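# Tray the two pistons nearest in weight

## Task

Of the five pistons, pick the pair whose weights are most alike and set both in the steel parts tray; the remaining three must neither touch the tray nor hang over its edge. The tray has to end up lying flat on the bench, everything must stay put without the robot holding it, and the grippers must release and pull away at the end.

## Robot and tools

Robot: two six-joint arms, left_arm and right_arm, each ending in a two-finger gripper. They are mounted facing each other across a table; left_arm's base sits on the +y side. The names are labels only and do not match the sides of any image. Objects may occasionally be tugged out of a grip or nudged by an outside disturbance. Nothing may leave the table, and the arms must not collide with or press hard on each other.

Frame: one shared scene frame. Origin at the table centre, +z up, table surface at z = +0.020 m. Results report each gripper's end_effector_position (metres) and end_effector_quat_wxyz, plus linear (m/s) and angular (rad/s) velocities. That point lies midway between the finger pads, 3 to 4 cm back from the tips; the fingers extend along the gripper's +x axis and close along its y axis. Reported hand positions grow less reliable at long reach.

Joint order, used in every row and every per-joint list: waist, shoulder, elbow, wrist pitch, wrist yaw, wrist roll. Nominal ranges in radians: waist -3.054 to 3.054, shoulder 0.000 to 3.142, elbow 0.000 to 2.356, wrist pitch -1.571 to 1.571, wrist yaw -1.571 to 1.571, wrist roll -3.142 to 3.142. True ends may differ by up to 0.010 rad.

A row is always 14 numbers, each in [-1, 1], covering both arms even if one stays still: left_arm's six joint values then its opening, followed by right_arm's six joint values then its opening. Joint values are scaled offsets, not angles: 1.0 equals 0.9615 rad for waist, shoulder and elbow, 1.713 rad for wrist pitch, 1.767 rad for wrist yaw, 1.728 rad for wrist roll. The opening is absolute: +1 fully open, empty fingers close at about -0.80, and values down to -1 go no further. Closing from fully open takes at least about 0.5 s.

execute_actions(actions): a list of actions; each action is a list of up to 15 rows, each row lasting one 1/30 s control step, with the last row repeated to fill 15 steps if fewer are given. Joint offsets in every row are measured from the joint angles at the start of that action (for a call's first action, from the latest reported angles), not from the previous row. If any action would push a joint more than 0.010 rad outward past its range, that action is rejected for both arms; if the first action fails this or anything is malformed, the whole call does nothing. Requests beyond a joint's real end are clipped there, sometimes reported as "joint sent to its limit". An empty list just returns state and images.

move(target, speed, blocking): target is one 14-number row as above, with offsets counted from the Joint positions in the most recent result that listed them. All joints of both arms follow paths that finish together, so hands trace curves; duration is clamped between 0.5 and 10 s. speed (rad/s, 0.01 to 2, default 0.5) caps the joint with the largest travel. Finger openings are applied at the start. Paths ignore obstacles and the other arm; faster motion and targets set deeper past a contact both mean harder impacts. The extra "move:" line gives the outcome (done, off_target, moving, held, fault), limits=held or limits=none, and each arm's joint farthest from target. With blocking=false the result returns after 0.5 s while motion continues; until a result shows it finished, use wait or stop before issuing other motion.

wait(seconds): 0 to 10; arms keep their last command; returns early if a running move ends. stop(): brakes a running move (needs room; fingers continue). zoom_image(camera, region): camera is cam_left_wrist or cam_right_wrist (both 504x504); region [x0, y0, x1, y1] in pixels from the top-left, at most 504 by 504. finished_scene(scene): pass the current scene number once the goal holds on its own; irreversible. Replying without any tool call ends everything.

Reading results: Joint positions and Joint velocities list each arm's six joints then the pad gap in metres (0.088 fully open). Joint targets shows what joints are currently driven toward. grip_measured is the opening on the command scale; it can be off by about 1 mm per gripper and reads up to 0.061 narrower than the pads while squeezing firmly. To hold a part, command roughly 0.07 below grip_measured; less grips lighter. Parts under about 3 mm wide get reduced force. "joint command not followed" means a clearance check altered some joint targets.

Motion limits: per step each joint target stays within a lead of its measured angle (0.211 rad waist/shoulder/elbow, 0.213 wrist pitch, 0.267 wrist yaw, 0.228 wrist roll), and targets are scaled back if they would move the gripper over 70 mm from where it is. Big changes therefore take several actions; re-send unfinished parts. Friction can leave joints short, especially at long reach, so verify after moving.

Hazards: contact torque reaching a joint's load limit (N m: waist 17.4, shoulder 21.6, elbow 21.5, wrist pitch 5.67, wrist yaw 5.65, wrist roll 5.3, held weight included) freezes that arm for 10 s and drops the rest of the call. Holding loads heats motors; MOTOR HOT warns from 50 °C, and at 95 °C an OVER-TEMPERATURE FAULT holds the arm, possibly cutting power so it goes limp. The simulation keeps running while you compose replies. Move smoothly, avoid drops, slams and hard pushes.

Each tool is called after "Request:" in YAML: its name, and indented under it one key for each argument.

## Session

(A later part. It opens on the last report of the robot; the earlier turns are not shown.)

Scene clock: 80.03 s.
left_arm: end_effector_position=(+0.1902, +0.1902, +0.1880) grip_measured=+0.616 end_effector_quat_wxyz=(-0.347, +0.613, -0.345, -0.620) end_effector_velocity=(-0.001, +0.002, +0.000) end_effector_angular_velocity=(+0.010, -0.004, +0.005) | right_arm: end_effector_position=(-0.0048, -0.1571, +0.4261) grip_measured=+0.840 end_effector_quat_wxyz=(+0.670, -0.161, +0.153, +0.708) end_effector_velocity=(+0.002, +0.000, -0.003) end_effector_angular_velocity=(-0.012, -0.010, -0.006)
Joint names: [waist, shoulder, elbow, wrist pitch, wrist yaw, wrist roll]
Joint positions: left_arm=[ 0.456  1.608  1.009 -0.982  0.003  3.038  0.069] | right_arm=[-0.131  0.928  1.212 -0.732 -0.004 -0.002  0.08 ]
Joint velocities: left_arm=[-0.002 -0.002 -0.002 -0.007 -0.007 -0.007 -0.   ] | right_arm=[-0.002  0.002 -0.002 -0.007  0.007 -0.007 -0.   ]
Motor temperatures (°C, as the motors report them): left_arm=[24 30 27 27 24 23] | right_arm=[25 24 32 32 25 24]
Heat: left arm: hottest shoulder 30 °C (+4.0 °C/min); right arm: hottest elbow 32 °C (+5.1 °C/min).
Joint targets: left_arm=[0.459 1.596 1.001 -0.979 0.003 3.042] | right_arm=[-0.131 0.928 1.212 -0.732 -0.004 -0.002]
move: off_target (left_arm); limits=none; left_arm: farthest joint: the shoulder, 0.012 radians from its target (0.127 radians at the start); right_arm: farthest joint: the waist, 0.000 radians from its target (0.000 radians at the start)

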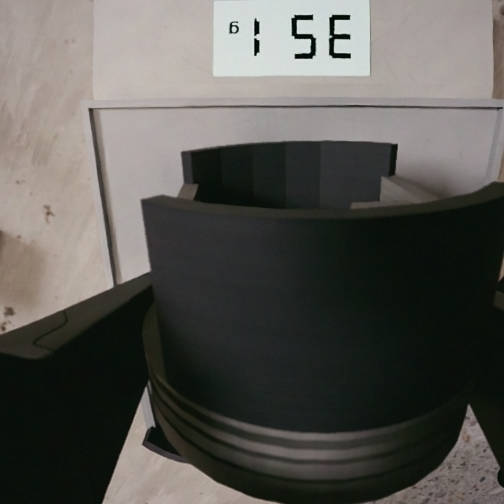

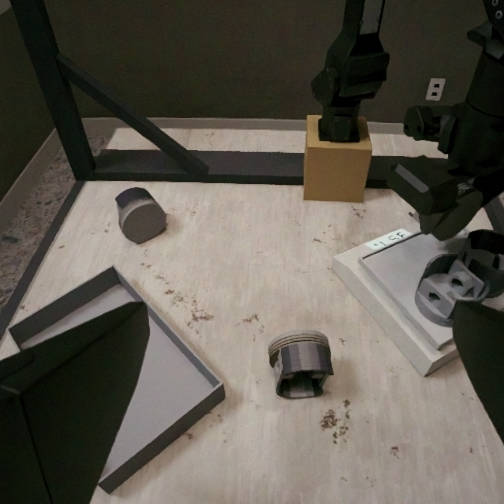

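Request:
move:
  target: [0,0.066,-0.1535,0.124,0,0,0.54,-0.2,0,0,0,0,0,0.84]
  speed: 0.3

Scene clock: 81.87 s.
left_arm: end_effector_position=(+0.1884, +0.1941, +0.1419) grip_measured=+0.616 end_effector_quat_wxyz=(-0.345, +0.616, -0.347, -0.617) end_effector_velocity=(-0.002, +0.002, +0.000) end_effector_angular_velocity=(+0.010, -0.003, -0.015) | right_arm: end_effector_position=(+0.0473, -0.1593, +0.4261) grip_measured=+0.840 end_effector_quat_wxyz=(+0.734, -0.146, +0.167, +0.642) end_effector_velocity=(-0.001, -0.003, -0.005) end_effector_angular_velocity=(-0.026, -0.027, +0.020)
Joint names: [waist, shoulder, elbow, wrist pitch, wrist yaw, wrist roll]
Joint positions: left_arm=[ 0.456  1.668  0.87  -0.773  0.003  3.039  0.069] | right_arm=[-0.32   0.928  1.212 -0.732 -0.004 -0.002  0.08 ]
Joint velocities: left_arm=[-0.007 -0.002 -0.002 -0.007 -0.007  0.007  0.   ] | right_arm=[-0.002 -0.002 -0.002 -0.022 -0.007 -0.037 -0.   ]
Motor temperatures (°C, as the motors report them): left_arm=[24 30 27 27 24 23] | right_arm=[25 24 32 32 25 24]
Heat: left arm: hottest shoulder 30 °C (+4.1 °C/min); right arm: hottest elbow 32 °C (+4.1 °C/min).
Joint targets: left_arm=[0.455 1.672 0.862 -0.770 0.003 3.038] | right_arm=[-0.324 0.928 1.212 -0.732 -0.004 -0.002]
move: done; limits=none; left_arm: farthest joint: the elbow, 0.008 radians from its target (0.148 radians at the start); right_arm: farthest joint: the waist, 0.003 radians from its target (0.192 radians at the start)

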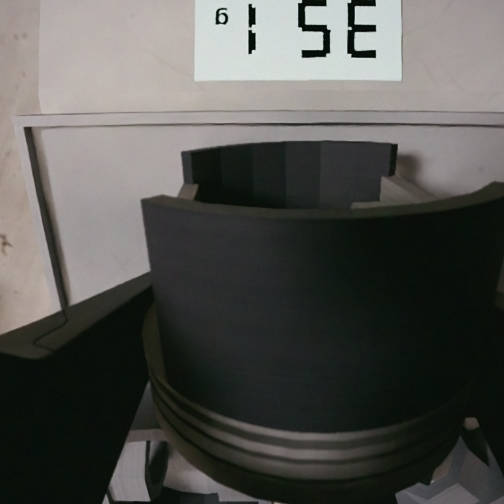

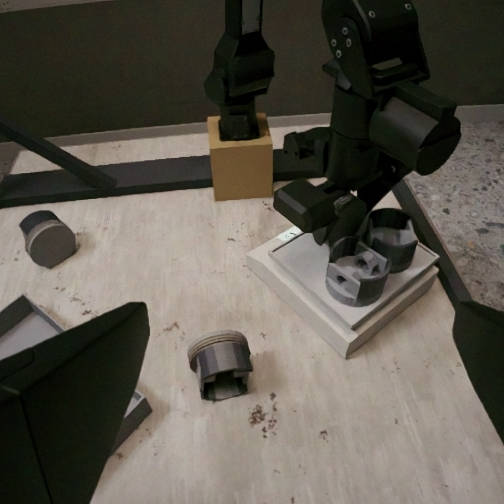

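Request:
move:
  target: [0,0.023,-0.026,0.022,0,0,0.54,0,0,0,0,0,0,0.84]
  speed: 0.06

Scene clock: 83.10 s.
left_arm: end_effector_position=(+0.1884, +0.1941, +0.1350) grip_measured=+0.616 end_effector_quat_wxyz=(-0.345, +0.616, -0.347, -0.617) end_effector_velocity=(-0.002, +0.006, -0.001) end_effector_angular_velocity=(+0.027, +0.005, +0.005) | right_arm: end_effector_position=(+0.0473, -0.1593, +0.4261) grip_measured=+0.840 end_effector_quat_wxyz=(+0.734, -0.146, +0.167, +0.642) end_effector_velocity=(-0.001, -0.003, -0.005) end_effector_angular_velocity=(-0.024, -0.013, +0.014)
Joint names: [waist, shoulder, elbow, wrist pitch, wrist yaw, wrist roll]
Joint positions: left_arm=[ 0.456  1.683  0.855 -0.741  0.003  3.039  0.069] | right_arm=[-0.32   0.928  1.212 -0.732 -0.004 -0.002  0.08 ]
Joint velocities: left_arm=[-0.002  0.002 -0.002 -0.022 -0.007 -0.007 -0.   ] | right_arm=[-0.002 -0.002 -0.002 -0.022 -0.007 -0.022 -0.   ]
Motor temperatures (°C, as the motors report them): left_arm=[24 30 27 27 24 23] | right_arm=[25 24 32 33 25 24]
Heat: left arm: hottest shoulder 30 °C (+4.0 °C/min); right arm: hottest wrist pitch 33 °C (+5.0 °C/min).
Joint targets: left_arm=[0.456 1.690 0.845 -0.735 0.003 3.039] | right_arm=[-0.320 0.928 1.212 -0.732 -0.004 -0.002]
move: done; limits=none; left_arm: farthest joint: the elbow, 0.010 radians from its target (0.025 radians at the start); right_arm: farthest joint: the waist, 0.000 radians from its target (0.000 radians at the start)

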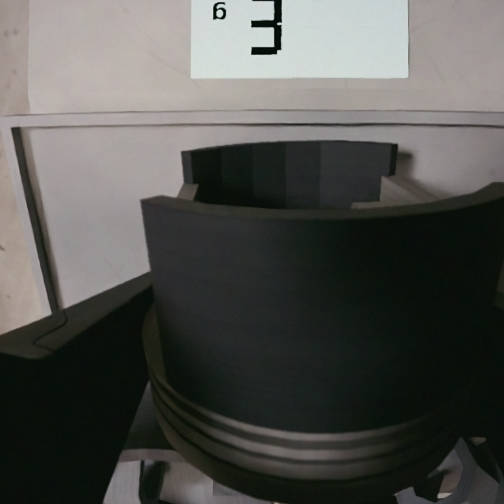

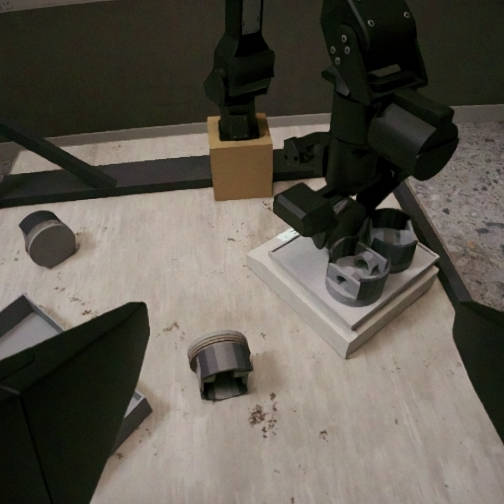

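Display shows "E" (overload from pressing), so it's in contact. Release.

Request:
execute_actions:
  actions:
    - [[0,0,0,0,0,0,0.6,0,0,0,0,0,0,0.84],[0,0,0,0,0,0,0.63,0,0,0,0,0,0,0.84],[0,0,0,0,0,0,0.66,0,0,0,0,0,0,0.84],[0,0,0,0,0,0,0.7,0,0,0,0,0,0,0.84],[0,0,0,0,0,0,0.75,0,0,0,0,0,0,0.84],[0,0,0,0,0,0,0.82,0,0,0,0,0,0,0.84]]

Request:
wait:
  seconds: 1.5

Scene clock: 83.90 s.
left_arm: end_effector_position=(+0.1884, +0.1940, +0.1350) grip_measured=+0.809 end_effector_quat_wxyz=(-0.345, +0.616, -0.347, -0.617) end_effector_velocity=(+0.001, +0.003, +0.000) end_effector_angular_velocity=(+0.016, -0.017, +0.005) | right_arm: end_effector_position=(+0.0473, -0.1593, +0.4261) grip_measured=+0.840 end_effector_quat_wxyz=(+0.734, -0.146, +0.167, +0.642) end_effector_velocity=(-0.003, -0.002, -0.005) end_effector_angular_velocity=(-0.021, +0.006, +0.021)
Joint names: [waist, shoulder, elbow, wrist pitch, wrist yaw, wrist roll]
Joint positions: left_arm=[ 0.456  1.683  0.855 -0.741  0.003  3.039  0.079] | right_arm=[-0.32   0.928  1.212 -0.732 -0.004 -0.002  0.08 ]
Joint velocities: left_arm=[-0.002 -0.002 -0.002 -0.007 -0.022 -0.007  0.004] | right_arm=[-0.002 -0.002 -0.002 -0.022 -0.022 -0.007  0.   ]
Motor temperatures (°C, as the motors report them): left_arm=[24 30 27 27 24 23] | right_arm=[25 24 32 33 25 24]
Heat: left arm: hottest shoulder 30 °C (+4.0 °C/min); right arm: hottest wrist pitch 33 °C (+5.1 °C/min).
Joint targets: left_arm=[0.456 1.683 0.855 -0.741 0.003 3.039] | right_arm=[-0.320 0.928 1.212 -0.732 -0.004 -0.002]

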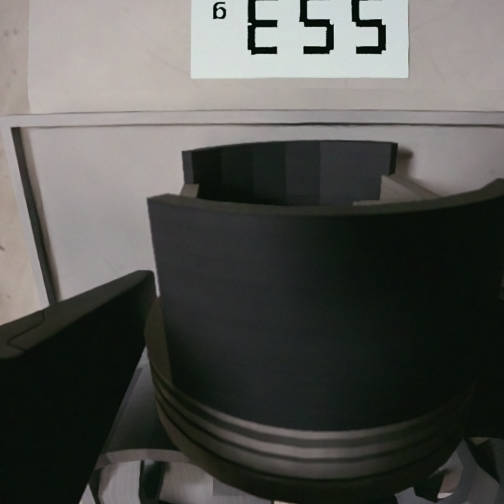

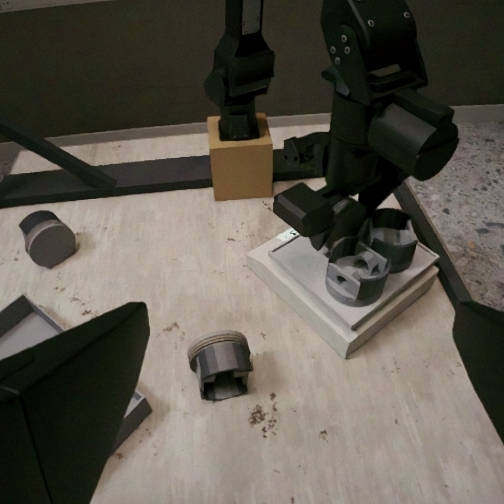

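Scene clock: 85.40 s.
left_arm: end_effector_position=(+0.1884, +0.1940, +0.1350) grip_measured=+0.817 end_effector_quat_wxyz=(-0.345, +0.616, -0.347, -0.617) end_effector_velocity=(-0.001, +0.002, +0.000) end_effector_angular_velocity=(+0.010, -0.003, +0.005) | right_arm: end_effector_position=(+0.0473, -0.1593, +0.4261) grip_measured=+0.840 end_effector_quat_wxyz=(+0.734, -0.146, +0.167, +0.642) end_effector_velocity=(-0.001, -0.001, -0.002) end_effector_angular_velocity=(-0.006, +0.011, +0.001)
Joint names: [waist, shoulder, elbow, wrist pitch, wrist yaw, wrist roll]
Joint positions: left_arm=[ 0.456  1.683  0.855 -0.741  0.003  3.039  0.079] | right_arm=[-0.32   0.928  1.212 -0.732 -0.004 -0.002  0.08 ]
Joint velocities: left_arm=[-0.002 -0.002 -0.002 -0.007 -0.007 -0.007 -0.   ] | right_arm=[-0.002 -0.002 -0.002 -0.007 -0.007  0.007 -0.   ]
Motor temperatures (°C, as the motors report them): left_arm=[24 30 27 27 24 23] | right_arm=[25 24 32 33 25 24]
Heat: left arm: hottest shoulder 30 °C (+4.0 °C/min); right arm: hottest wrist pitch 33 °C (+5.0 °C/min).
Joint targets: left_arm=[0.456 1.683 0.855 -0.741 0.003 3.039] | right_arm=[-0.320 0.928 1.212 -0.732 -0.004 -0.002]
wait: 1.50 s; at rest by 0.17 s

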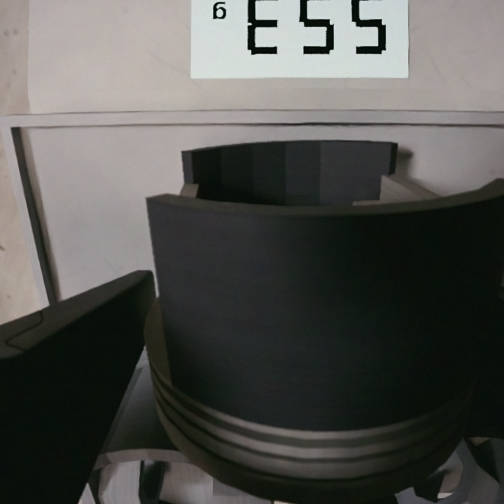

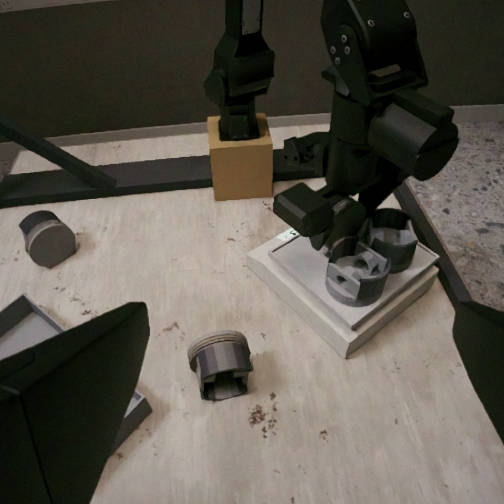

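Request:
execute_actions:
  actions:
    - [[0,0,0,0,0,0,0.77,0,0,0,0,0,0,0.84],[0,0,0,0,0,0,0.73,0,0,0,0,0,0,0.84],[0,0,0,0,0,0,0.70,0,0,0,0,0,0,0.84],[0,0,0,0,0,0,0.67,0,0,0,0,0,0,0.84],[0,0,0,0,0,0,0.64,0,0,0,0,0,0,0.84],[0,0,0,0,0,0,0.61,0,0,0,0,0,0,0.84],[0,0,0,0,0,0,0.58,0,0,0,0,0,0,0.84],[0,0,0,0,0,0,0.54,0,0,0,0,0,0,0.84]]

Request:
move:
  target: [0,-0.068,0.076,-0.066,0,0,0.54,0,0,0,0,0,0,0.84]
  speed: 0.3

Request:
move:
  target: [-0.89,0,0,0,0,0,0.54,0.2,0,0,0,0,0,0.84]
  speed: 1.0

Request:
move:
  target: [0,0.222,-0.16,0.21,0,0,0.54,0,0,0,0,0,0,0.84]
  speed: 0.4

Scene clock: 87.20 s.
left_arm: end_effector_position=(+0.1884, +0.1942, +0.1350) grip_measured=+0.616 end_effector_quat_wxyz=(-0.345, +0.616, -0.347, -0.617) end_effector_velocity=(+0.002, +0.002, -0.001) end_effector_angular_velocity=(+0.007, -0.021, +0.005) | right_arm: end_effector_position=(+0.0473, -0.1593, +0.4261) grip_measured=+0.840 end_effector_quat_wxyz=(+0.734, -0.146, +0.167, +0.642) end_effector_velocity=(+0.001, +0.000, +0.001) end_effector_angular_velocity=(+0.005, -0.017, +0.009)
Joint names: [waist, shoulder, elbow, wrist pitch, wrist yaw, wrist roll]
Joint positions: left_arm=[ 0.456  1.683  0.855 -0.742  0.003  3.039  0.069] | right_arm=[-0.32   0.928  1.212 -0.732 -0.004 -0.002  0.08 ]
Joint velocities: left_arm=[-0.002 -0.002 -0.007  0.007 -0.022 -0.007 -0.   ] | right_arm=[-0.007 -0.002 -0.002  0.007 -0.007 -0.022 -0.   ]
Motor temperatures (°C, as the motors report them): left_arm=[24 30 27 27 24 23] | right_arm=[25 24 32 33 25 24]
Heat: left arm: hottest shoulder 30 °C (+3.0 °C/min); right arm: hottest wrist pitch 33 °C (+5.0 °C/min).
Joint targets: left_arm=[0.456 1.683 0.855 -0.741 0.003 3.039] | right_arm=[-0.320 0.928 1.212 -0.732 -0.004 -0.002]

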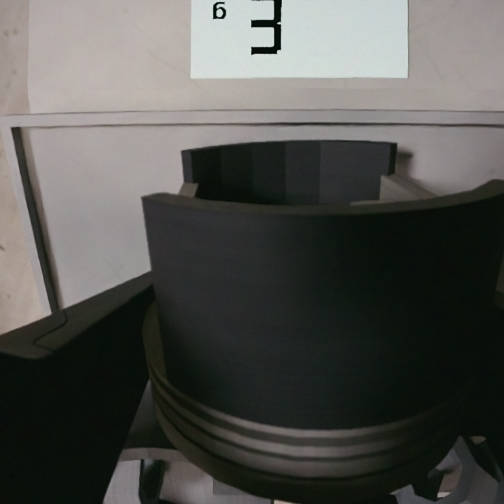

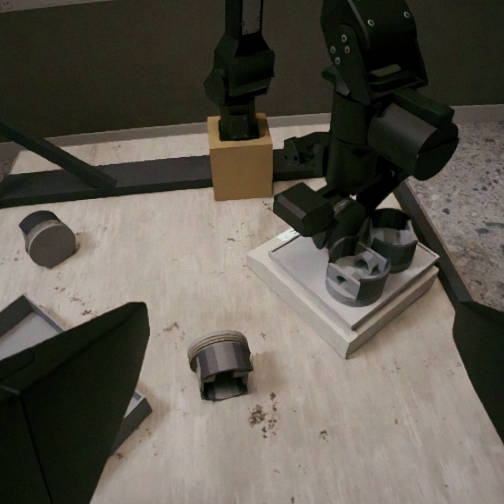

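Scene clock: 88.13 s.
left_arm: end_effector_position=(+0.1885, +0.1940, +0.1601) grip_measured=+0.616 end_effector_quat_wxyz=(-0.345, +0.617, -0.347, -0.617) end_effector_velocity=(-0.003, +0.001, +0.000) end_effector_angular_velocity=(+0.003, +0.010, +0.005) | right_arm: end_effector_position=(+0.0473, -0.1593, +0.4261) grip_measured=+0.840 end_effector_quat_wxyz=(+0.734, -0.146, +0.167, +0.642) end_effector_velocity=(+0.001, -0.003, -0.005) end_effector_angular_velocity=(-0.022, -0.000, +0.002)
Joint names: [waist, shoulder, elbow, wrist pitch, wrist yaw, wrist roll]
Joint positions: left_arm=[ 0.456  1.63   0.911 -0.851  0.003  3.039  0.069] | right_arm=[-0.32   0.928  1.212 -0.732 -0.004 -0.002  0.08 ]
Joint velocities: left_arm=[-0.002 -0.002 -0.002 -0.007  0.007 -0.007 -0.   ] | right_arm=[-0.007 -0.002 -0.002 -0.022 -0.007 -0.007  0.   ]
Motor temperatures (°C, as the motors report them): left_arm=[24 30 27 27 24 23] | right_arm=[25 24 32 33 25 24]
Heat: left arm: hottest shoulder 30 °C (+3.0 °C/min); right arm: hottest wrist pitch 33 °C (+5.0 °C/min).
Joint targets: left_arm=[0.456 1.618 0.928 -0.854 0.003 3.039] | right_arm=[-0.320 0.928 1.212 -0.732 -0.004 -0.002]
move: off_target (left_arm); limits=none; left_arm: farthest joint: the elbow, 0.017 radians from its target (0.074 radians at the start); right_arm: farthest joint: the waist, 0.000 radians from its target (0.000 radians at the start)

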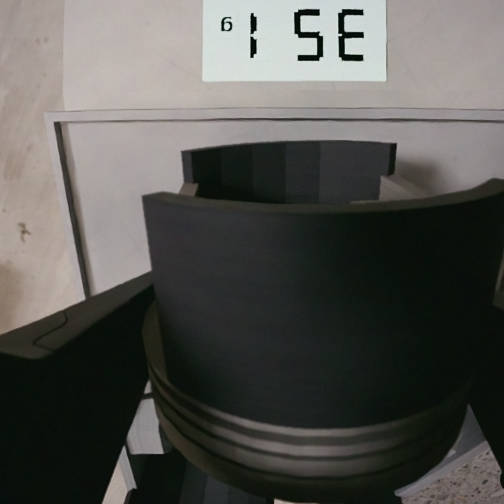

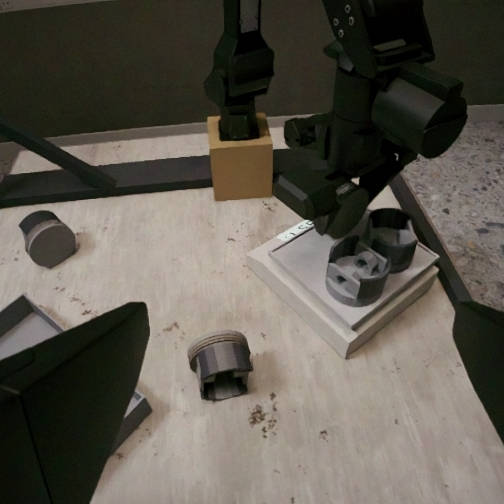

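Scene clock: 89.70 s.
left_arm: end_effector_position=(-0.0264, +0.1903, +0.1601) grip_measured=+0.616 end_effector_quat_wxyz=(-0.569, +0.418, -0.571, -0.420) end_effector_velocity=(+0.002, +0.003, +0.000) end_effector_angular_velocity=(+0.004, -0.010, -0.010) | right_arm: end_effector_position=(-0.0048, -0.1571, +0.4261) grip_measured=+0.840 end_effector_quat_wxyz=(+0.670, -0.161, +0.153, +0.708) end_effector_velocity=(+0.001, -0.004, -0.008) end_effector_angular_velocity=(-0.037, +0.008, -0.004)
Joint names: [waist, shoulder, elbow, wrist pitch, wrist yaw, wrist roll]
Joint positions: left_arm=[-0.397  1.63   0.911 -0.852  0.004  3.039  0.069] | right_arm=[-0.131  0.928  1.212 -0.732 -0.004 -0.002  0.08 ]
Joint velocities: left_arm=[-0.002 -0.007 -0.007 -0.007 -0.007  0.007 -0.   ] | right_arm=[-0.007 -0.002 -0.002 -0.037 -0.007  0.007 -0.   ]
Motor temperatures (°C, as the motors report them): left_arm=[24 30 27 27 24 23] | right_arm=[25 23 32 33 25 24]
Heat: left arm: hottest shoulder 30 °C (+3.0 °C/min); right arm: hottest wrist pitch 33 °C (+4.1 °C/min).
Joint targets: left_arm=[-0.400 1.630 0.911 -0.852 0.003 3.039] | right_arm=[-0.128 0.928 1.212 -0.732 -0.004 -0.002]
move: done; limits=none; left_arm: farthest joint: the waist, 0.003 radians from its target (0.855 radians at the start); right_arm: farthest joint: the waist, 0.004 radians from its target (0.193 radians at the start)

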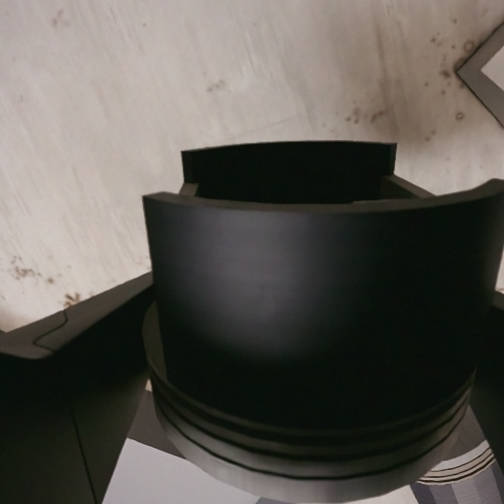

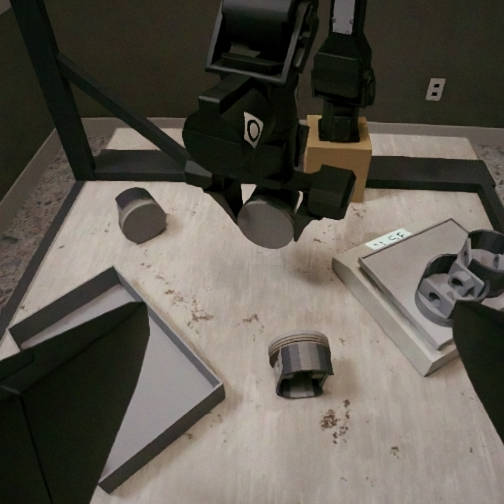

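Scene clock: 91.17 s.
left_arm: end_effector_position=(-0.0264, +0.1902, +0.0803) grip_measured=+0.616 end_effector_quat_wxyz=(-0.569, +0.418, -0.571, -0.419) end_effector_velocity=(+0.004, +0.007, -0.002) end_effector_angular_velocity=(+0.026, -0.019, -0.010) | right_arm: end_effector_position=(-0.0048, -0.1571, +0.4261) grip_measured=+0.840 end_effector_quat_wxyz=(+0.670, -0.161, +0.153, +0.708) end_effector_velocity=(-0.000, -0.003, -0.005) end_effector_angular_velocity=(-0.022, -0.005, +0.007)
Joint names: [waist, shoulder, elbow, wrist pitch, wrist yaw, wrist roll]
Joint positions: left_arm=[-0.397  1.839  0.765 -0.494  0.004  3.039  0.069] | right_arm=[-0.131  0.928  1.212 -0.732 -0.004 -0.002  0.08 ]
Joint velocities: left_arm=[-0.002  0.002 -0.007 -0.022 -0.007  0.007 -0.   ] | right_arm=[-0.002 -0.002 -0.002 -0.022 -0.007 -0.007 -0.   ]
Motor temperatures (°C, as the motors report them): left_arm=[24 30 27 27 24 23] | right_arm=[25 23 32 33 25 24]
Heat: left arm: hottest shoulder 30 °C (+3.0 °C/min); right arm: hottest wrist pitch 33 °C (+4.0 °C/min).
Joint targets: left_arm=[-0.397 1.843 0.757 -0.491 0.004 3.039] | right_arm=[-0.131 0.928 1.212 -0.732 -0.004 -0.002]
move: done; limits=none; left_arm: farthest joint: the elbow, 0.007 radians from its target (0.154 radians at the start); right_arm: farthest joint: the waist, 0.000 radians from its target (0.000 radians at the start)

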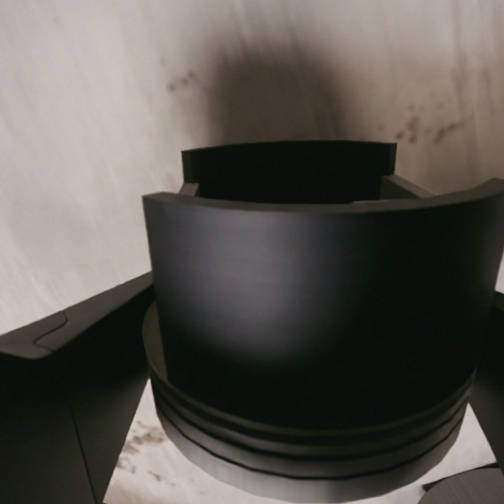

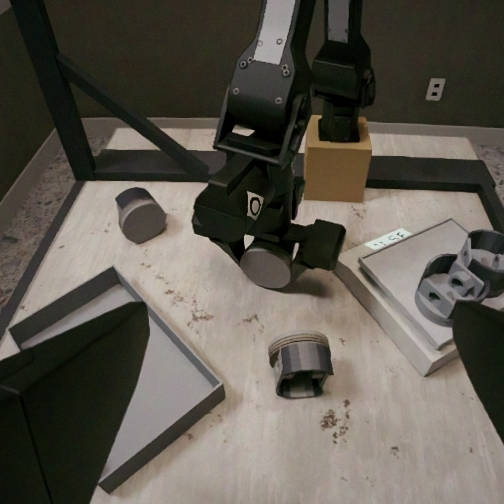

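Request:
move:
  target: [0,0.028,-0.016,0.02,0,0,0.54,0,0,0,0,0,0,0.84]
  speed: 0.06

Scene clock: 92.60 s.
left_arm: end_effector_position=(-0.0264, +0.1903, +0.0737) grip_measured=+0.616 end_effector_quat_wxyz=(-0.569, +0.418, -0.571, -0.419) end_effector_velocity=(+0.001, +0.001, -0.001) end_effector_angular_velocity=(-0.005, -0.006, +0.020) | right_arm: end_effector_position=(-0.0048, -0.1571, +0.4261) grip_measured=+0.840 end_effector_quat_wxyz=(+0.670, -0.161, +0.153, +0.708) end_effector_velocity=(-0.002, -0.000, -0.003) end_effector_angular_velocity=(-0.012, -0.004, +0.012)
Joint names: [waist, shoulder, elbow, wrist pitch, wrist yaw, wrist roll]
Joint positions: left_arm=[-0.397  1.861  0.757 -0.464  0.004  3.039  0.069] | right_arm=[-0.131  0.928  1.212 -0.732 -0.004 -0.002  0.08 ]
Joint velocities: left_arm=[-0.002 -0.002 -0.007  0.007 -0.007 -0.022 -0.   ] | right_arm=[ 0.002  0.002 -0.002 -0.007 -0.007 -0.007 -0.   ]
Motor temperatures (°C, as the motors report them): left_arm=[24 30 27 27 24 23] | right_arm=[25 23 32 33 25 24]
Heat: left arm: hottest shoulder 30 °C (+3.0 °C/min); right arm: hottest wrist pitch 33 °C (+4.0 °C/min).
Joint targets: left_arm=[-0.397 1.866 0.749 -0.461 0.004 3.039] | right_arm=[-0.131 0.928 1.212 -0.732 -0.004 -0.002]
move: done; limits=none; left_arm: farthest joint: the elbow, 0.007 radians from its target (0.015 radians at the start); right_arm: farthest joint: the waist, 0.000 radians from its target (0.000 radians at the start)

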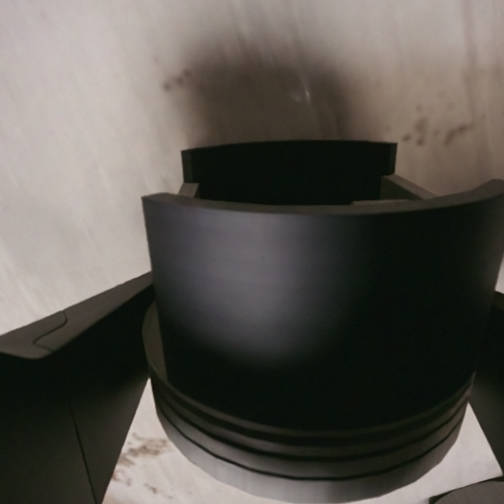

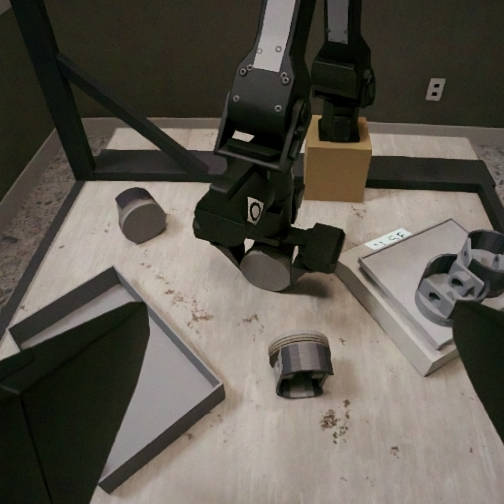

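Request:
execute_actions:
  actions:
    - [[0,0.006,-0.008,0.003,0,0,0.54,0,0,0,0,0,0,0.84],[0,0.008,-0.008,0.004,0,0,0.54,0,0,0,0,0,0,0.84],[0,0.01,-0.009,0.005,0,0,0.54,0,0,0,0,0,0,0.84],[0,0.012,-0.01,0.007,0,0,0.54,0,0,0,0,0,0,0.84],[0,0.012,-0.01,0.007,0,0,0.54,0,0,0,0,0,0,0.84],[0,0.012,-0.01,0.007,0,0,0.54,0,0,0,0,0,0,0.84],[0,0.012,-0.01,0.007,0,0,0.54,0,0,0,0,0,0,0.84],[0,0.012,-0.01,0.007,0,0,0.6,0,0,0,0,0,0,0.84],[0,0.012,-0.01,0.007,0,0,0.64,0,0,0,0,0,0,0.84],[0,0.012,-0.01,0.007,0,0,0.68,0,0,0,0,0,0,0.84],[0,0.012,-0.01,0.007,0,0,0.75,0,0,0,0,0,0,0.84],[0,0.012,-0.01,0.007,0,0,0.85,0,0,0,0,0,0,0.84],[0,0.012,-0.01,0.007,0,0,1,0,0,0,0,0,0,0.84]]

Request:
move:
  target: [0,-0.25,0.175,-0.232,0,0,1,0,0,0,0,0,0,0.84]
  speed: 0.6

Scene clock: 93.67 s.
left_arm: end_effector_position=(-0.0268, +0.1892, +0.0727) grip_measured=+0.864 end_effector_quat_wxyz=(-0.567, +0.419, -0.573, -0.419) end_effector_velocity=(+0.004, -0.001, -0.002) end_effector_angular_velocity=(-0.006, -0.021, +0.010) | right_arm: end_effector_position=(-0.0048, -0.1571, +0.4261) grip_measured=+0.840 end_effector_quat_wxyz=(+0.670, -0.161, +0.153, +0.708) end_effector_velocity=(+0.002, -0.001, -0.002) end_effector_angular_velocity=(-0.006, -0.023, +0.000)
Joint names: [waist, shoulder, elbow, wrist pitch, wrist yaw, wrist roll]
Joint positions: left_arm=[-0.397  1.865  0.755 -0.454  0.004  3.039  0.081] | right_arm=[-0.131  0.928  1.212 -0.732 -0.004 -0.002  0.08 ]
Joint velocities: left_arm=[ 0.002  0.007 -0.002  0.007 -0.022 -0.007  0.06 ] | right_arm=[-0.002 -0.002 -0.002 -0.007  0.007 -0.022 -0.   ]
Motor temperatures (°C, as the motors report them): left_arm=[24 30 27 27 24 23] | right_arm=[25 23 32 33 25 24]
Heat: left arm: hottest shoulder 30 °C (+3.0 °C/min); right arm: hottest wrist pitch 33 °C (+4.1 °C/min).
Joint targets: left_arm=[-0.397 1.873 0.747 -0.452 0.004 3.039] | right_arm=[-0.131 0.928 1.212 -0.732 -0.004 -0.002]

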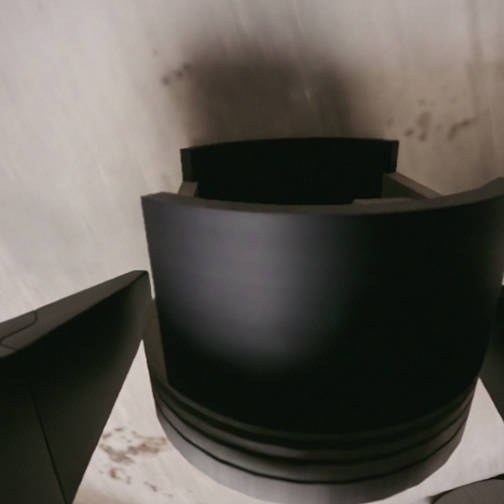

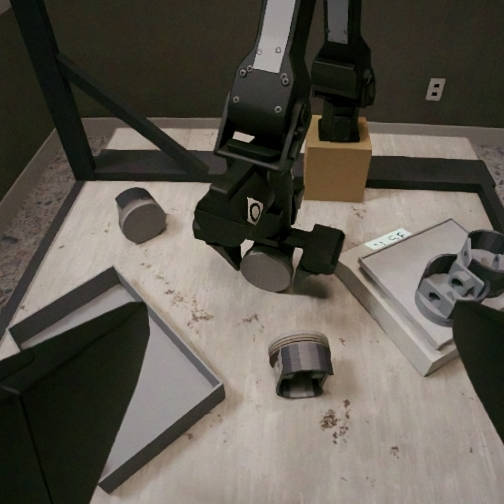

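Scene clock: 95.00 s.
left_arm: end_effector_position=(-0.0266, +0.1898, +0.1596) grip_measured=+0.989 end_effector_quat_wxyz=(-0.569, +0.418, -0.571, -0.420) end_effector_velocity=(+0.002, -0.002, +0.000) end_effector_angular_velocity=(-0.015, -0.017, -0.010) | right_arm: end_effector_position=(-0.0048, -0.1571, +0.4261) grip_measured=+0.840 end_effector_quat_wxyz=(+0.670, -0.161, +0.153, +0.708) end_effector_velocity=(+0.002, -0.002, -0.005) end_effector_angular_velocity=(-0.022, +0.002, -0.012)
Joint names: [waist, shoulder, elbow, wrist pitch, wrist yaw, wrist roll]
Joint positions: left_arm=[-0.397  1.632  0.912 -0.849  0.004  3.039  0.087] | right_arm=[-0.131  0.928  1.212 -0.732 -0.004 -0.002  0.08 ]
Joint velocities: left_arm=[-0.002 -0.002 -0.002  0.007 -0.022  0.007 -0.   ] | right_arm=[-0.002 -0.002 -0.002 -0.022  0.007  0.007 -0.   ]
Motor temperatures (°C, as the motors report them): left_arm=[24 30 27 27 24 23] | right_arm=[25 23 32 33 25 24]
Heat: left arm: hottest shoulder 30 °C (+3.0 °C/min); right arm: hottest wrist pitch 33 °C (+4.0 °C/min).
Joint targets: left_arm=[-0.397 1.625 0.924 -0.852 0.004 3.039] | right_arm=[-0.131 0.928 1.212 -0.732 -0.004 -0.002]
move: off_target (left_arm); limits=none; left_arm: farthest joint: the elbow, 0.011 radians from its target (0.168 radians at the start); right_arm: farthest joint: the waist, 0.000 radians from its target (0.000 radians at the start)

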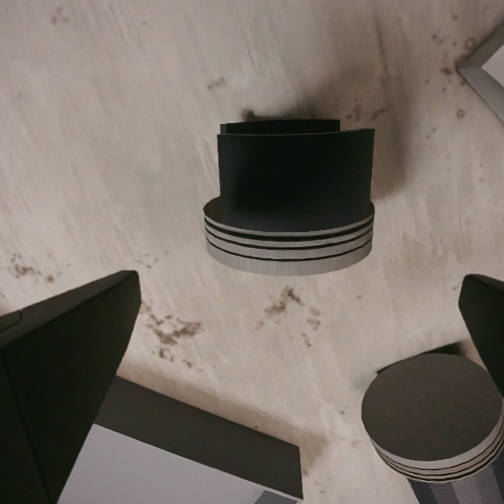

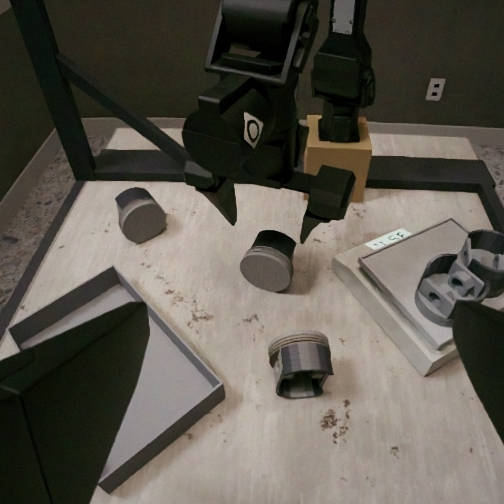

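Request:
move:
  target: [0.262,0.43,0.56,-0.0735,0,-0.14,1,0,-0.1,0,-0.05,0,0,0.84]
  speed: 0.8

Scene clock: 97.77 s.
left_arm: end_effector_position=(+0.0176, +0.0584, +0.1604) grip_measured=+0.989 end_effector_quat_wxyz=(-0.451, +0.543, -0.453, -0.545) end_effector_velocity=(+0.000, +0.001, +0.001) end_effector_angular_velocity=(+0.001, -0.008, +0.005) | right_arm: end_effector_position=(-0.0033, -0.1872, +0.4318) grip_measured=+0.840 end_effector_quat_wxyz=(+0.671, -0.158, +0.150, +0.709) end_effector_velocity=(-0.003, -0.003, -0.005) end_effector_angular_velocity=(-0.021, -0.012, +0.027)
Joint names: [waist, shoulder, elbow, wrist pitch, wrist yaw, wrist roll]
Joint positions: left_arm=[-0.148  2.036  1.438 -0.972  0.004  2.8    0.087] | right_arm=[-0.131  0.836  1.212 -0.815 -0.004 -0.002  0.08 ]
Joint velocities: left_arm=[-0.002 -0.002  0.002 -0.007 -0.007 -0.007 -0.   ] | right_arm=[-0.002 -0.002 -0.002 -0.022 -0.022 -0.022 -0.   ]
Motor temperatures (°C, as the motors report them): left_arm=[24 30 27 27 24 23] | right_arm=[25 23 32 33 25 24]
Heat: left arm: hottest shoulder 30 °C (+2.0 °C/min); right arm: hottest wrist pitch 33 °C (+4.0 °C/min).
Joint targets: left_arm=[-0.145 2.046 1.450 -0.975 0.004 2.797] | right_arm=[-0.131 0.832 1.212 -0.818 -0.004 -0.002]
move: off_target (left_arm); limits=none; left_arm: farthest joint: the elbow, 0.013 radians from its target (0.539 radians at the start); right_arm: farthest joint: the shoulder, 0.005 radians from its target (0.096 radians at the start)

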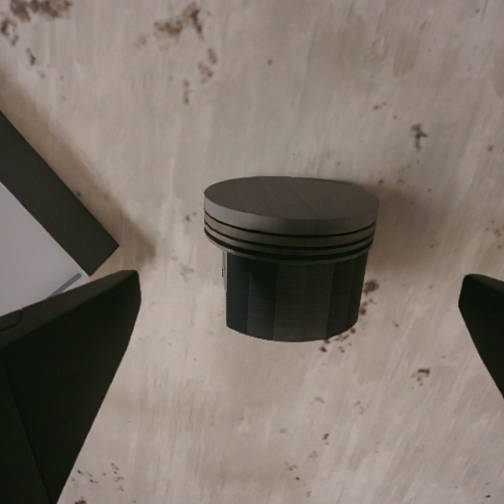

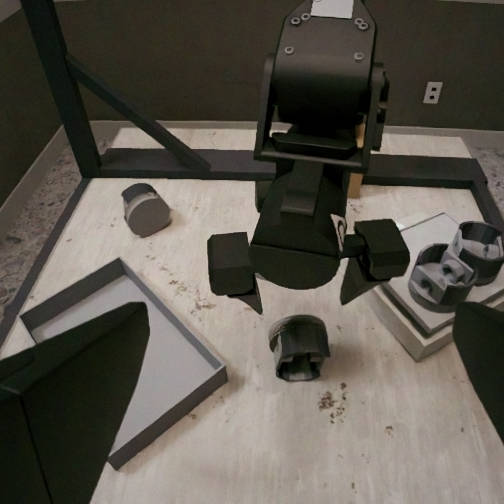

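Request:
move:
  target: [0,0.168,-0.148,0.167,0,0.03,1,0,0,0,0,0,0,0.84]
  speed: 0.35

Scene clock: 99.67 s.
left_arm: end_effector_position=(+0.0176, +0.0584, +0.0770) grip_measured=+0.989 end_effector_quat_wxyz=(-0.464, +0.532, -0.466, -0.534) end_effector_velocity=(+0.000, +0.004, -0.001) end_effector_angular_velocity=(+0.013, +0.005, -0.005) | right_arm: end_effector_position=(-0.0033, -0.1872, +0.4318) grip_measured=+0.840 end_effector_quat_wxyz=(+0.671, -0.158, +0.150, +0.709) end_effector_velocity=(+0.001, -0.002, -0.005) end_effector_angular_velocity=(-0.022, +0.009, -0.004)
Joint names: [waist, shoulder, elbow, wrist pitch, wrist yaw, wrist roll]
Joint positions: left_arm=[-0.148  2.188  1.306 -0.689  0.004  2.849  0.087] | right_arm=[-0.131  0.836  1.212 -0.815 -0.004 -0.002  0.08 ]
Joint velocities: left_arm=[ 0.002 -0.002 -0.007 -0.007  0.007  0.007 -0.   ] | right_arm=[-0.007 -0.002 -0.002 -0.022 -0.007  0.007  0.   ]
Motor temperatures (°C, as the motors report them): left_arm=[24 30 27 27 24 23] | right_arm=[25 23 32 33 25 24]
Heat: left arm: hottest shoulder 30 °C (+2.0 °C/min); right arm: hottest wrist pitch 33 °C (+4.0 °C/min).
Joint targets: left_arm=[-0.148 2.197 1.295 -0.686 0.004 2.852] | right_arm=[-0.131 0.836 1.212 -0.815 -0.004 -0.002]
move: done; limits=none; left_arm: farthest joint: the shoulder, 0.010 radians from its target (0.162 radians at the start); right_arm: farthest joint: the waist, 0.000 radians from its target (0.000 radians at the start)

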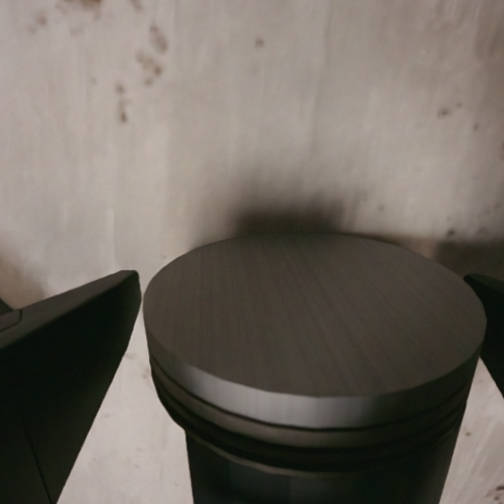

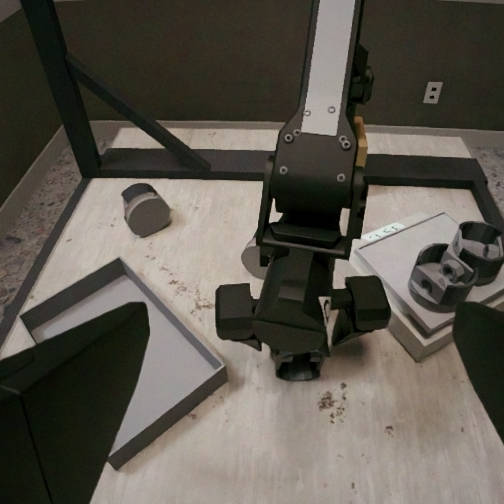

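Request:
execute_actions:
  actions:
    - [[0,0,0,0,0,0,0.9,0,0,0,0,0,0,0.84],[0,0,0,0,0,0,0.84,0,0,0,0,0,0,0.84],[0,0,0,0,0,0,0.79,0,0,0,0,0,0,0.84],[0,0,0,0,0,0,0.75,0,0,0,0,0,0,0.84],[0,0,0,0,0,0,0.72,0,0,0,0,0,0,0.84],[0,0,0,0,0,0,0.69,0,0,0,0,0,0,0.84],[0,0,0,0,0,0,0.66,0,0,0,0,0,0,0.84],[0,0,0,0,0,0,0.63,0,0,0,0,0,0,0.84],[0,0,0,0,0,0,0.6,0,0,0,0,0,0,0.84],[0,0,0,0,0,0,0.57,0,0,0,0,0,0,0.84],[0,0,0,0,0,0,0.54,0,0,0,0,0,0,0.84]]

Request:
move:
  target: [0,-0.216,0.262,-0.252,0,0,0.54,0,0,0,0,0,0,0.84]
  speed: 0.6

Request:
move:
  target: [0.619,-0.555,-0.667,0.067,0,0.107,0.54,0,0,0,0,0,0,0.84]
  speed: 0.8

Scene clock: 101.23 s.
left_arm: end_effector_position=(+0.0177, +0.0584, +0.0770) grip_measured=+0.618 end_effector_quat_wxyz=(-0.464, +0.532, -0.466, -0.534) end_effector_velocity=(+0.002, +0.003, -0.001) end_effector_angular_velocity=(+0.011, -0.009, -0.005) | right_arm: end_effector_position=(-0.0033, -0.1872, +0.4318) grip_measured=+0.840 end_effector_quat_wxyz=(+0.671, -0.158, +0.150, +0.709) end_effector_velocity=(+0.001, -0.002, -0.005) end_effector_angular_velocity=(-0.022, +0.009, -0.004)
Joint names: [waist, shoulder, elbow, wrist pitch, wrist yaw, wrist roll]
Joint positions: left_arm=[-0.148  2.188  1.306 -0.689  0.003  2.849  0.069] | right_arm=[-0.131  0.836  1.212 -0.815 -0.004 -0.002  0.08 ]
Joint velocities: left_arm=[ 0.002  0.002 -0.002 -0.007 -0.007  0.007 -0.   ] | right_arm=[-0.007 -0.002 -0.002 -0.022 -0.007  0.007 -0.   ]
Motor temperatures (°C, as the motors report them): left_arm=[24 30 27 27 24 23] | right_arm=[25 23 32 33 25 24]
Heat: left arm: hottest shoulder 30 °C (+2.0 °C/min); right arm: hottest wrist pitch 33 °C (+3.0 °C/min).
Joint targets: left_arm=[-0.148 2.188 1.306 -0.689 0.004 2.849] | right_arm=[-0.131 0.836 1.212 -0.815 -0.004 -0.002]

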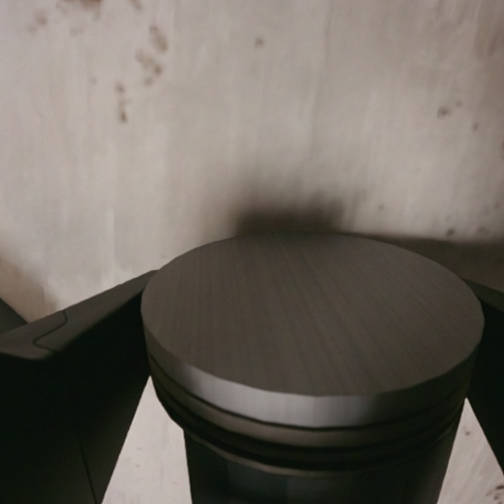

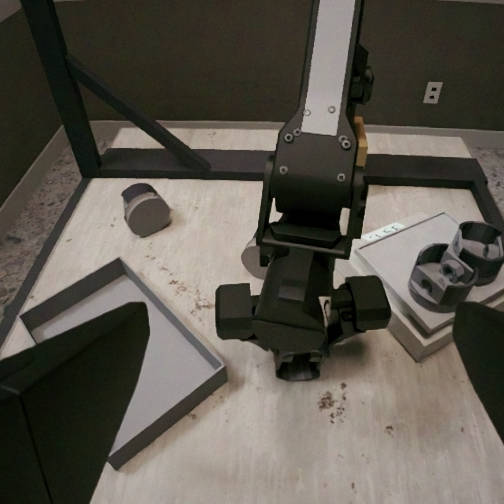

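Scene clock: 102.60 s.
left_arm: end_effector_position=(+0.0176, +0.0578, +0.2011) grip_measured=+0.618 end_effector_quat_wxyz=(-0.463, +0.532, -0.467, -0.533) end_effector_velocity=(+0.001, +0.003, -0.001) end_effector_angular_velocity=(+0.011, -0.009, -0.010) | right_arm: end_effector_position=(-0.0033, -0.1872, +0.4318) grip_measured=+0.840 end_effector_quat_wxyz=(+0.671, -0.158, +0.150, +0.709) end_effector_velocity=(-0.000, -0.001, -0.002) end_effector_angular_velocity=(-0.008, +0.009, +0.001)
Joint names: [waist, shoulder, elbow, wrist pitch, wrist yaw, wrist roll]
Joint positions: left_arm=[-0.148  1.992  1.542 -1.117  0.003  2.849  0.069] | right_arm=[-0.131  0.836  1.212 -0.815 -0.004 -0.002  0.08 ]
Joint velocities: left_arm=[-0.002 -0.002 -0.007 -0.007 -0.007  0.007 -0.   ] | right_arm=[-0.002 -0.002 -0.002 -0.007 -0.007  0.007 -0.   ]
Motor temperatures (°C, as the motors report them): left_arm=[24 31 27 27 24 23] | right_arm=[25 23 32 33 25 24]
Heat: left arm: hottest shoulder 31 °C (+2.0 °C/min); right arm: hottest wrist pitch 33 °C (+3.0 °C/min).
Joint targets: left_arm=[-0.148 1.980 1.558 -1.120 0.003 2.849] | right_arm=[-0.131 0.836 1.212 -0.815 -0.004 -0.002]
move: off_target (left_arm); limits=none; left_arm: farthest joint: the elbow, 0.016 radians from its target (0.252 radians at the start); right_arm: farthest joint: the waist, 0.000 radians from its target (0.000 radians at the start)

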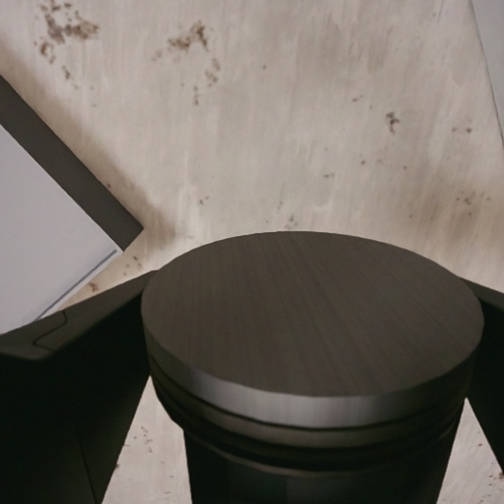

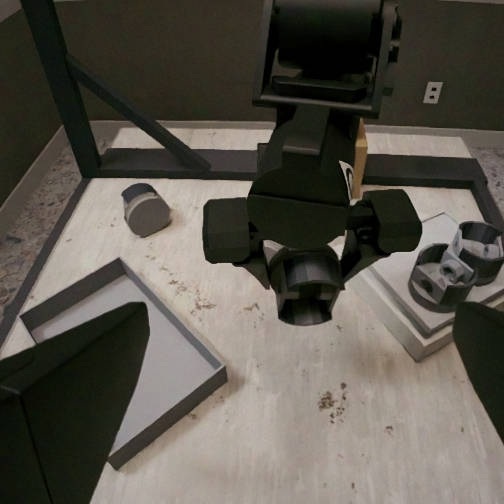

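Scene clock: 104.10 s.
left_arm: end_effector_position=(+0.1750, +0.2162, +0.1962) grip_measured=+0.618 end_effector_quat_wxyz=(-0.344, +0.617, -0.349, -0.615) end_effector_velocity=(-0.000, +0.004, -0.001) end_effector_angular_velocity=(+0.014, -0.002, -0.005) | right_arm: end_effector_position=(-0.0033, -0.1872, +0.4318) grip_measured=+0.840 end_effector_quat_wxyz=(+0.671, -0.158, +0.150, +0.709) end_effector_velocity=(+0.002, -0.001, -0.002) end_effector_angular_velocity=(-0.006, -0.023, +0.000)
Joint names: [waist, shoulder, elbow, wrist pitch, wrist yaw, wrist roll]
Joint positions: left_arm=[ 0.444  1.469  0.91  -1.006  0.003  3.03   0.069] | right_arm=[-0.131  0.836  1.212 -0.815 -0.004 -0.002  0.08 ]
Joint velocities: left_arm=[ 0.002 -0.002 -0.007 -0.007 -0.007  0.007 -0.   ] | right_arm=[-0.002 -0.002 -0.002 -0.007  0.007 -0.022 -0.   ]
Motor temperatures (°C, as the motors report them): left_arm=[24 31 27 27 24 23] | right_arm=[25 23 32 33 25 24]
Heat: left arm: hottest shoulder 31 °C (+2.0 °C/min); right arm: hottest wrist pitch 33 °C (+3.0 °C/min).
Joint targets: left_arm=[0.448 1.459 0.901 -1.003 0.004 3.033] | right_arm=[-0.131 0.836 1.212 -0.815 -0.004 -0.002]
move: off_target (left_arm); limits=none; left_arm: farthest joint: the shoulder, 0.011 radians from its target (0.534 radians at the start); right_arm: farthest joint: the waist, 0.000 radians from its target (0.000 radians at the start)

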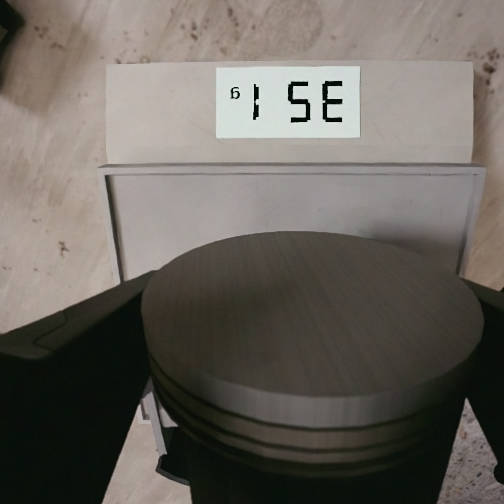

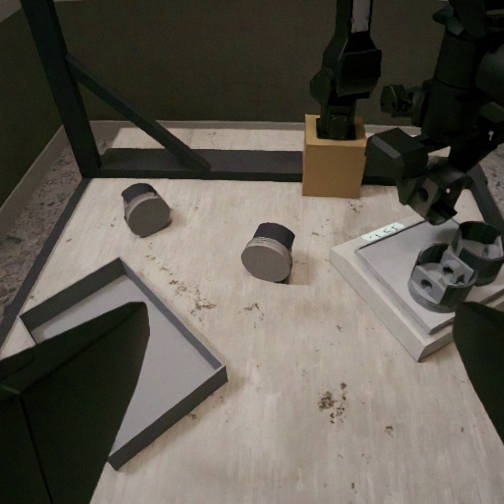

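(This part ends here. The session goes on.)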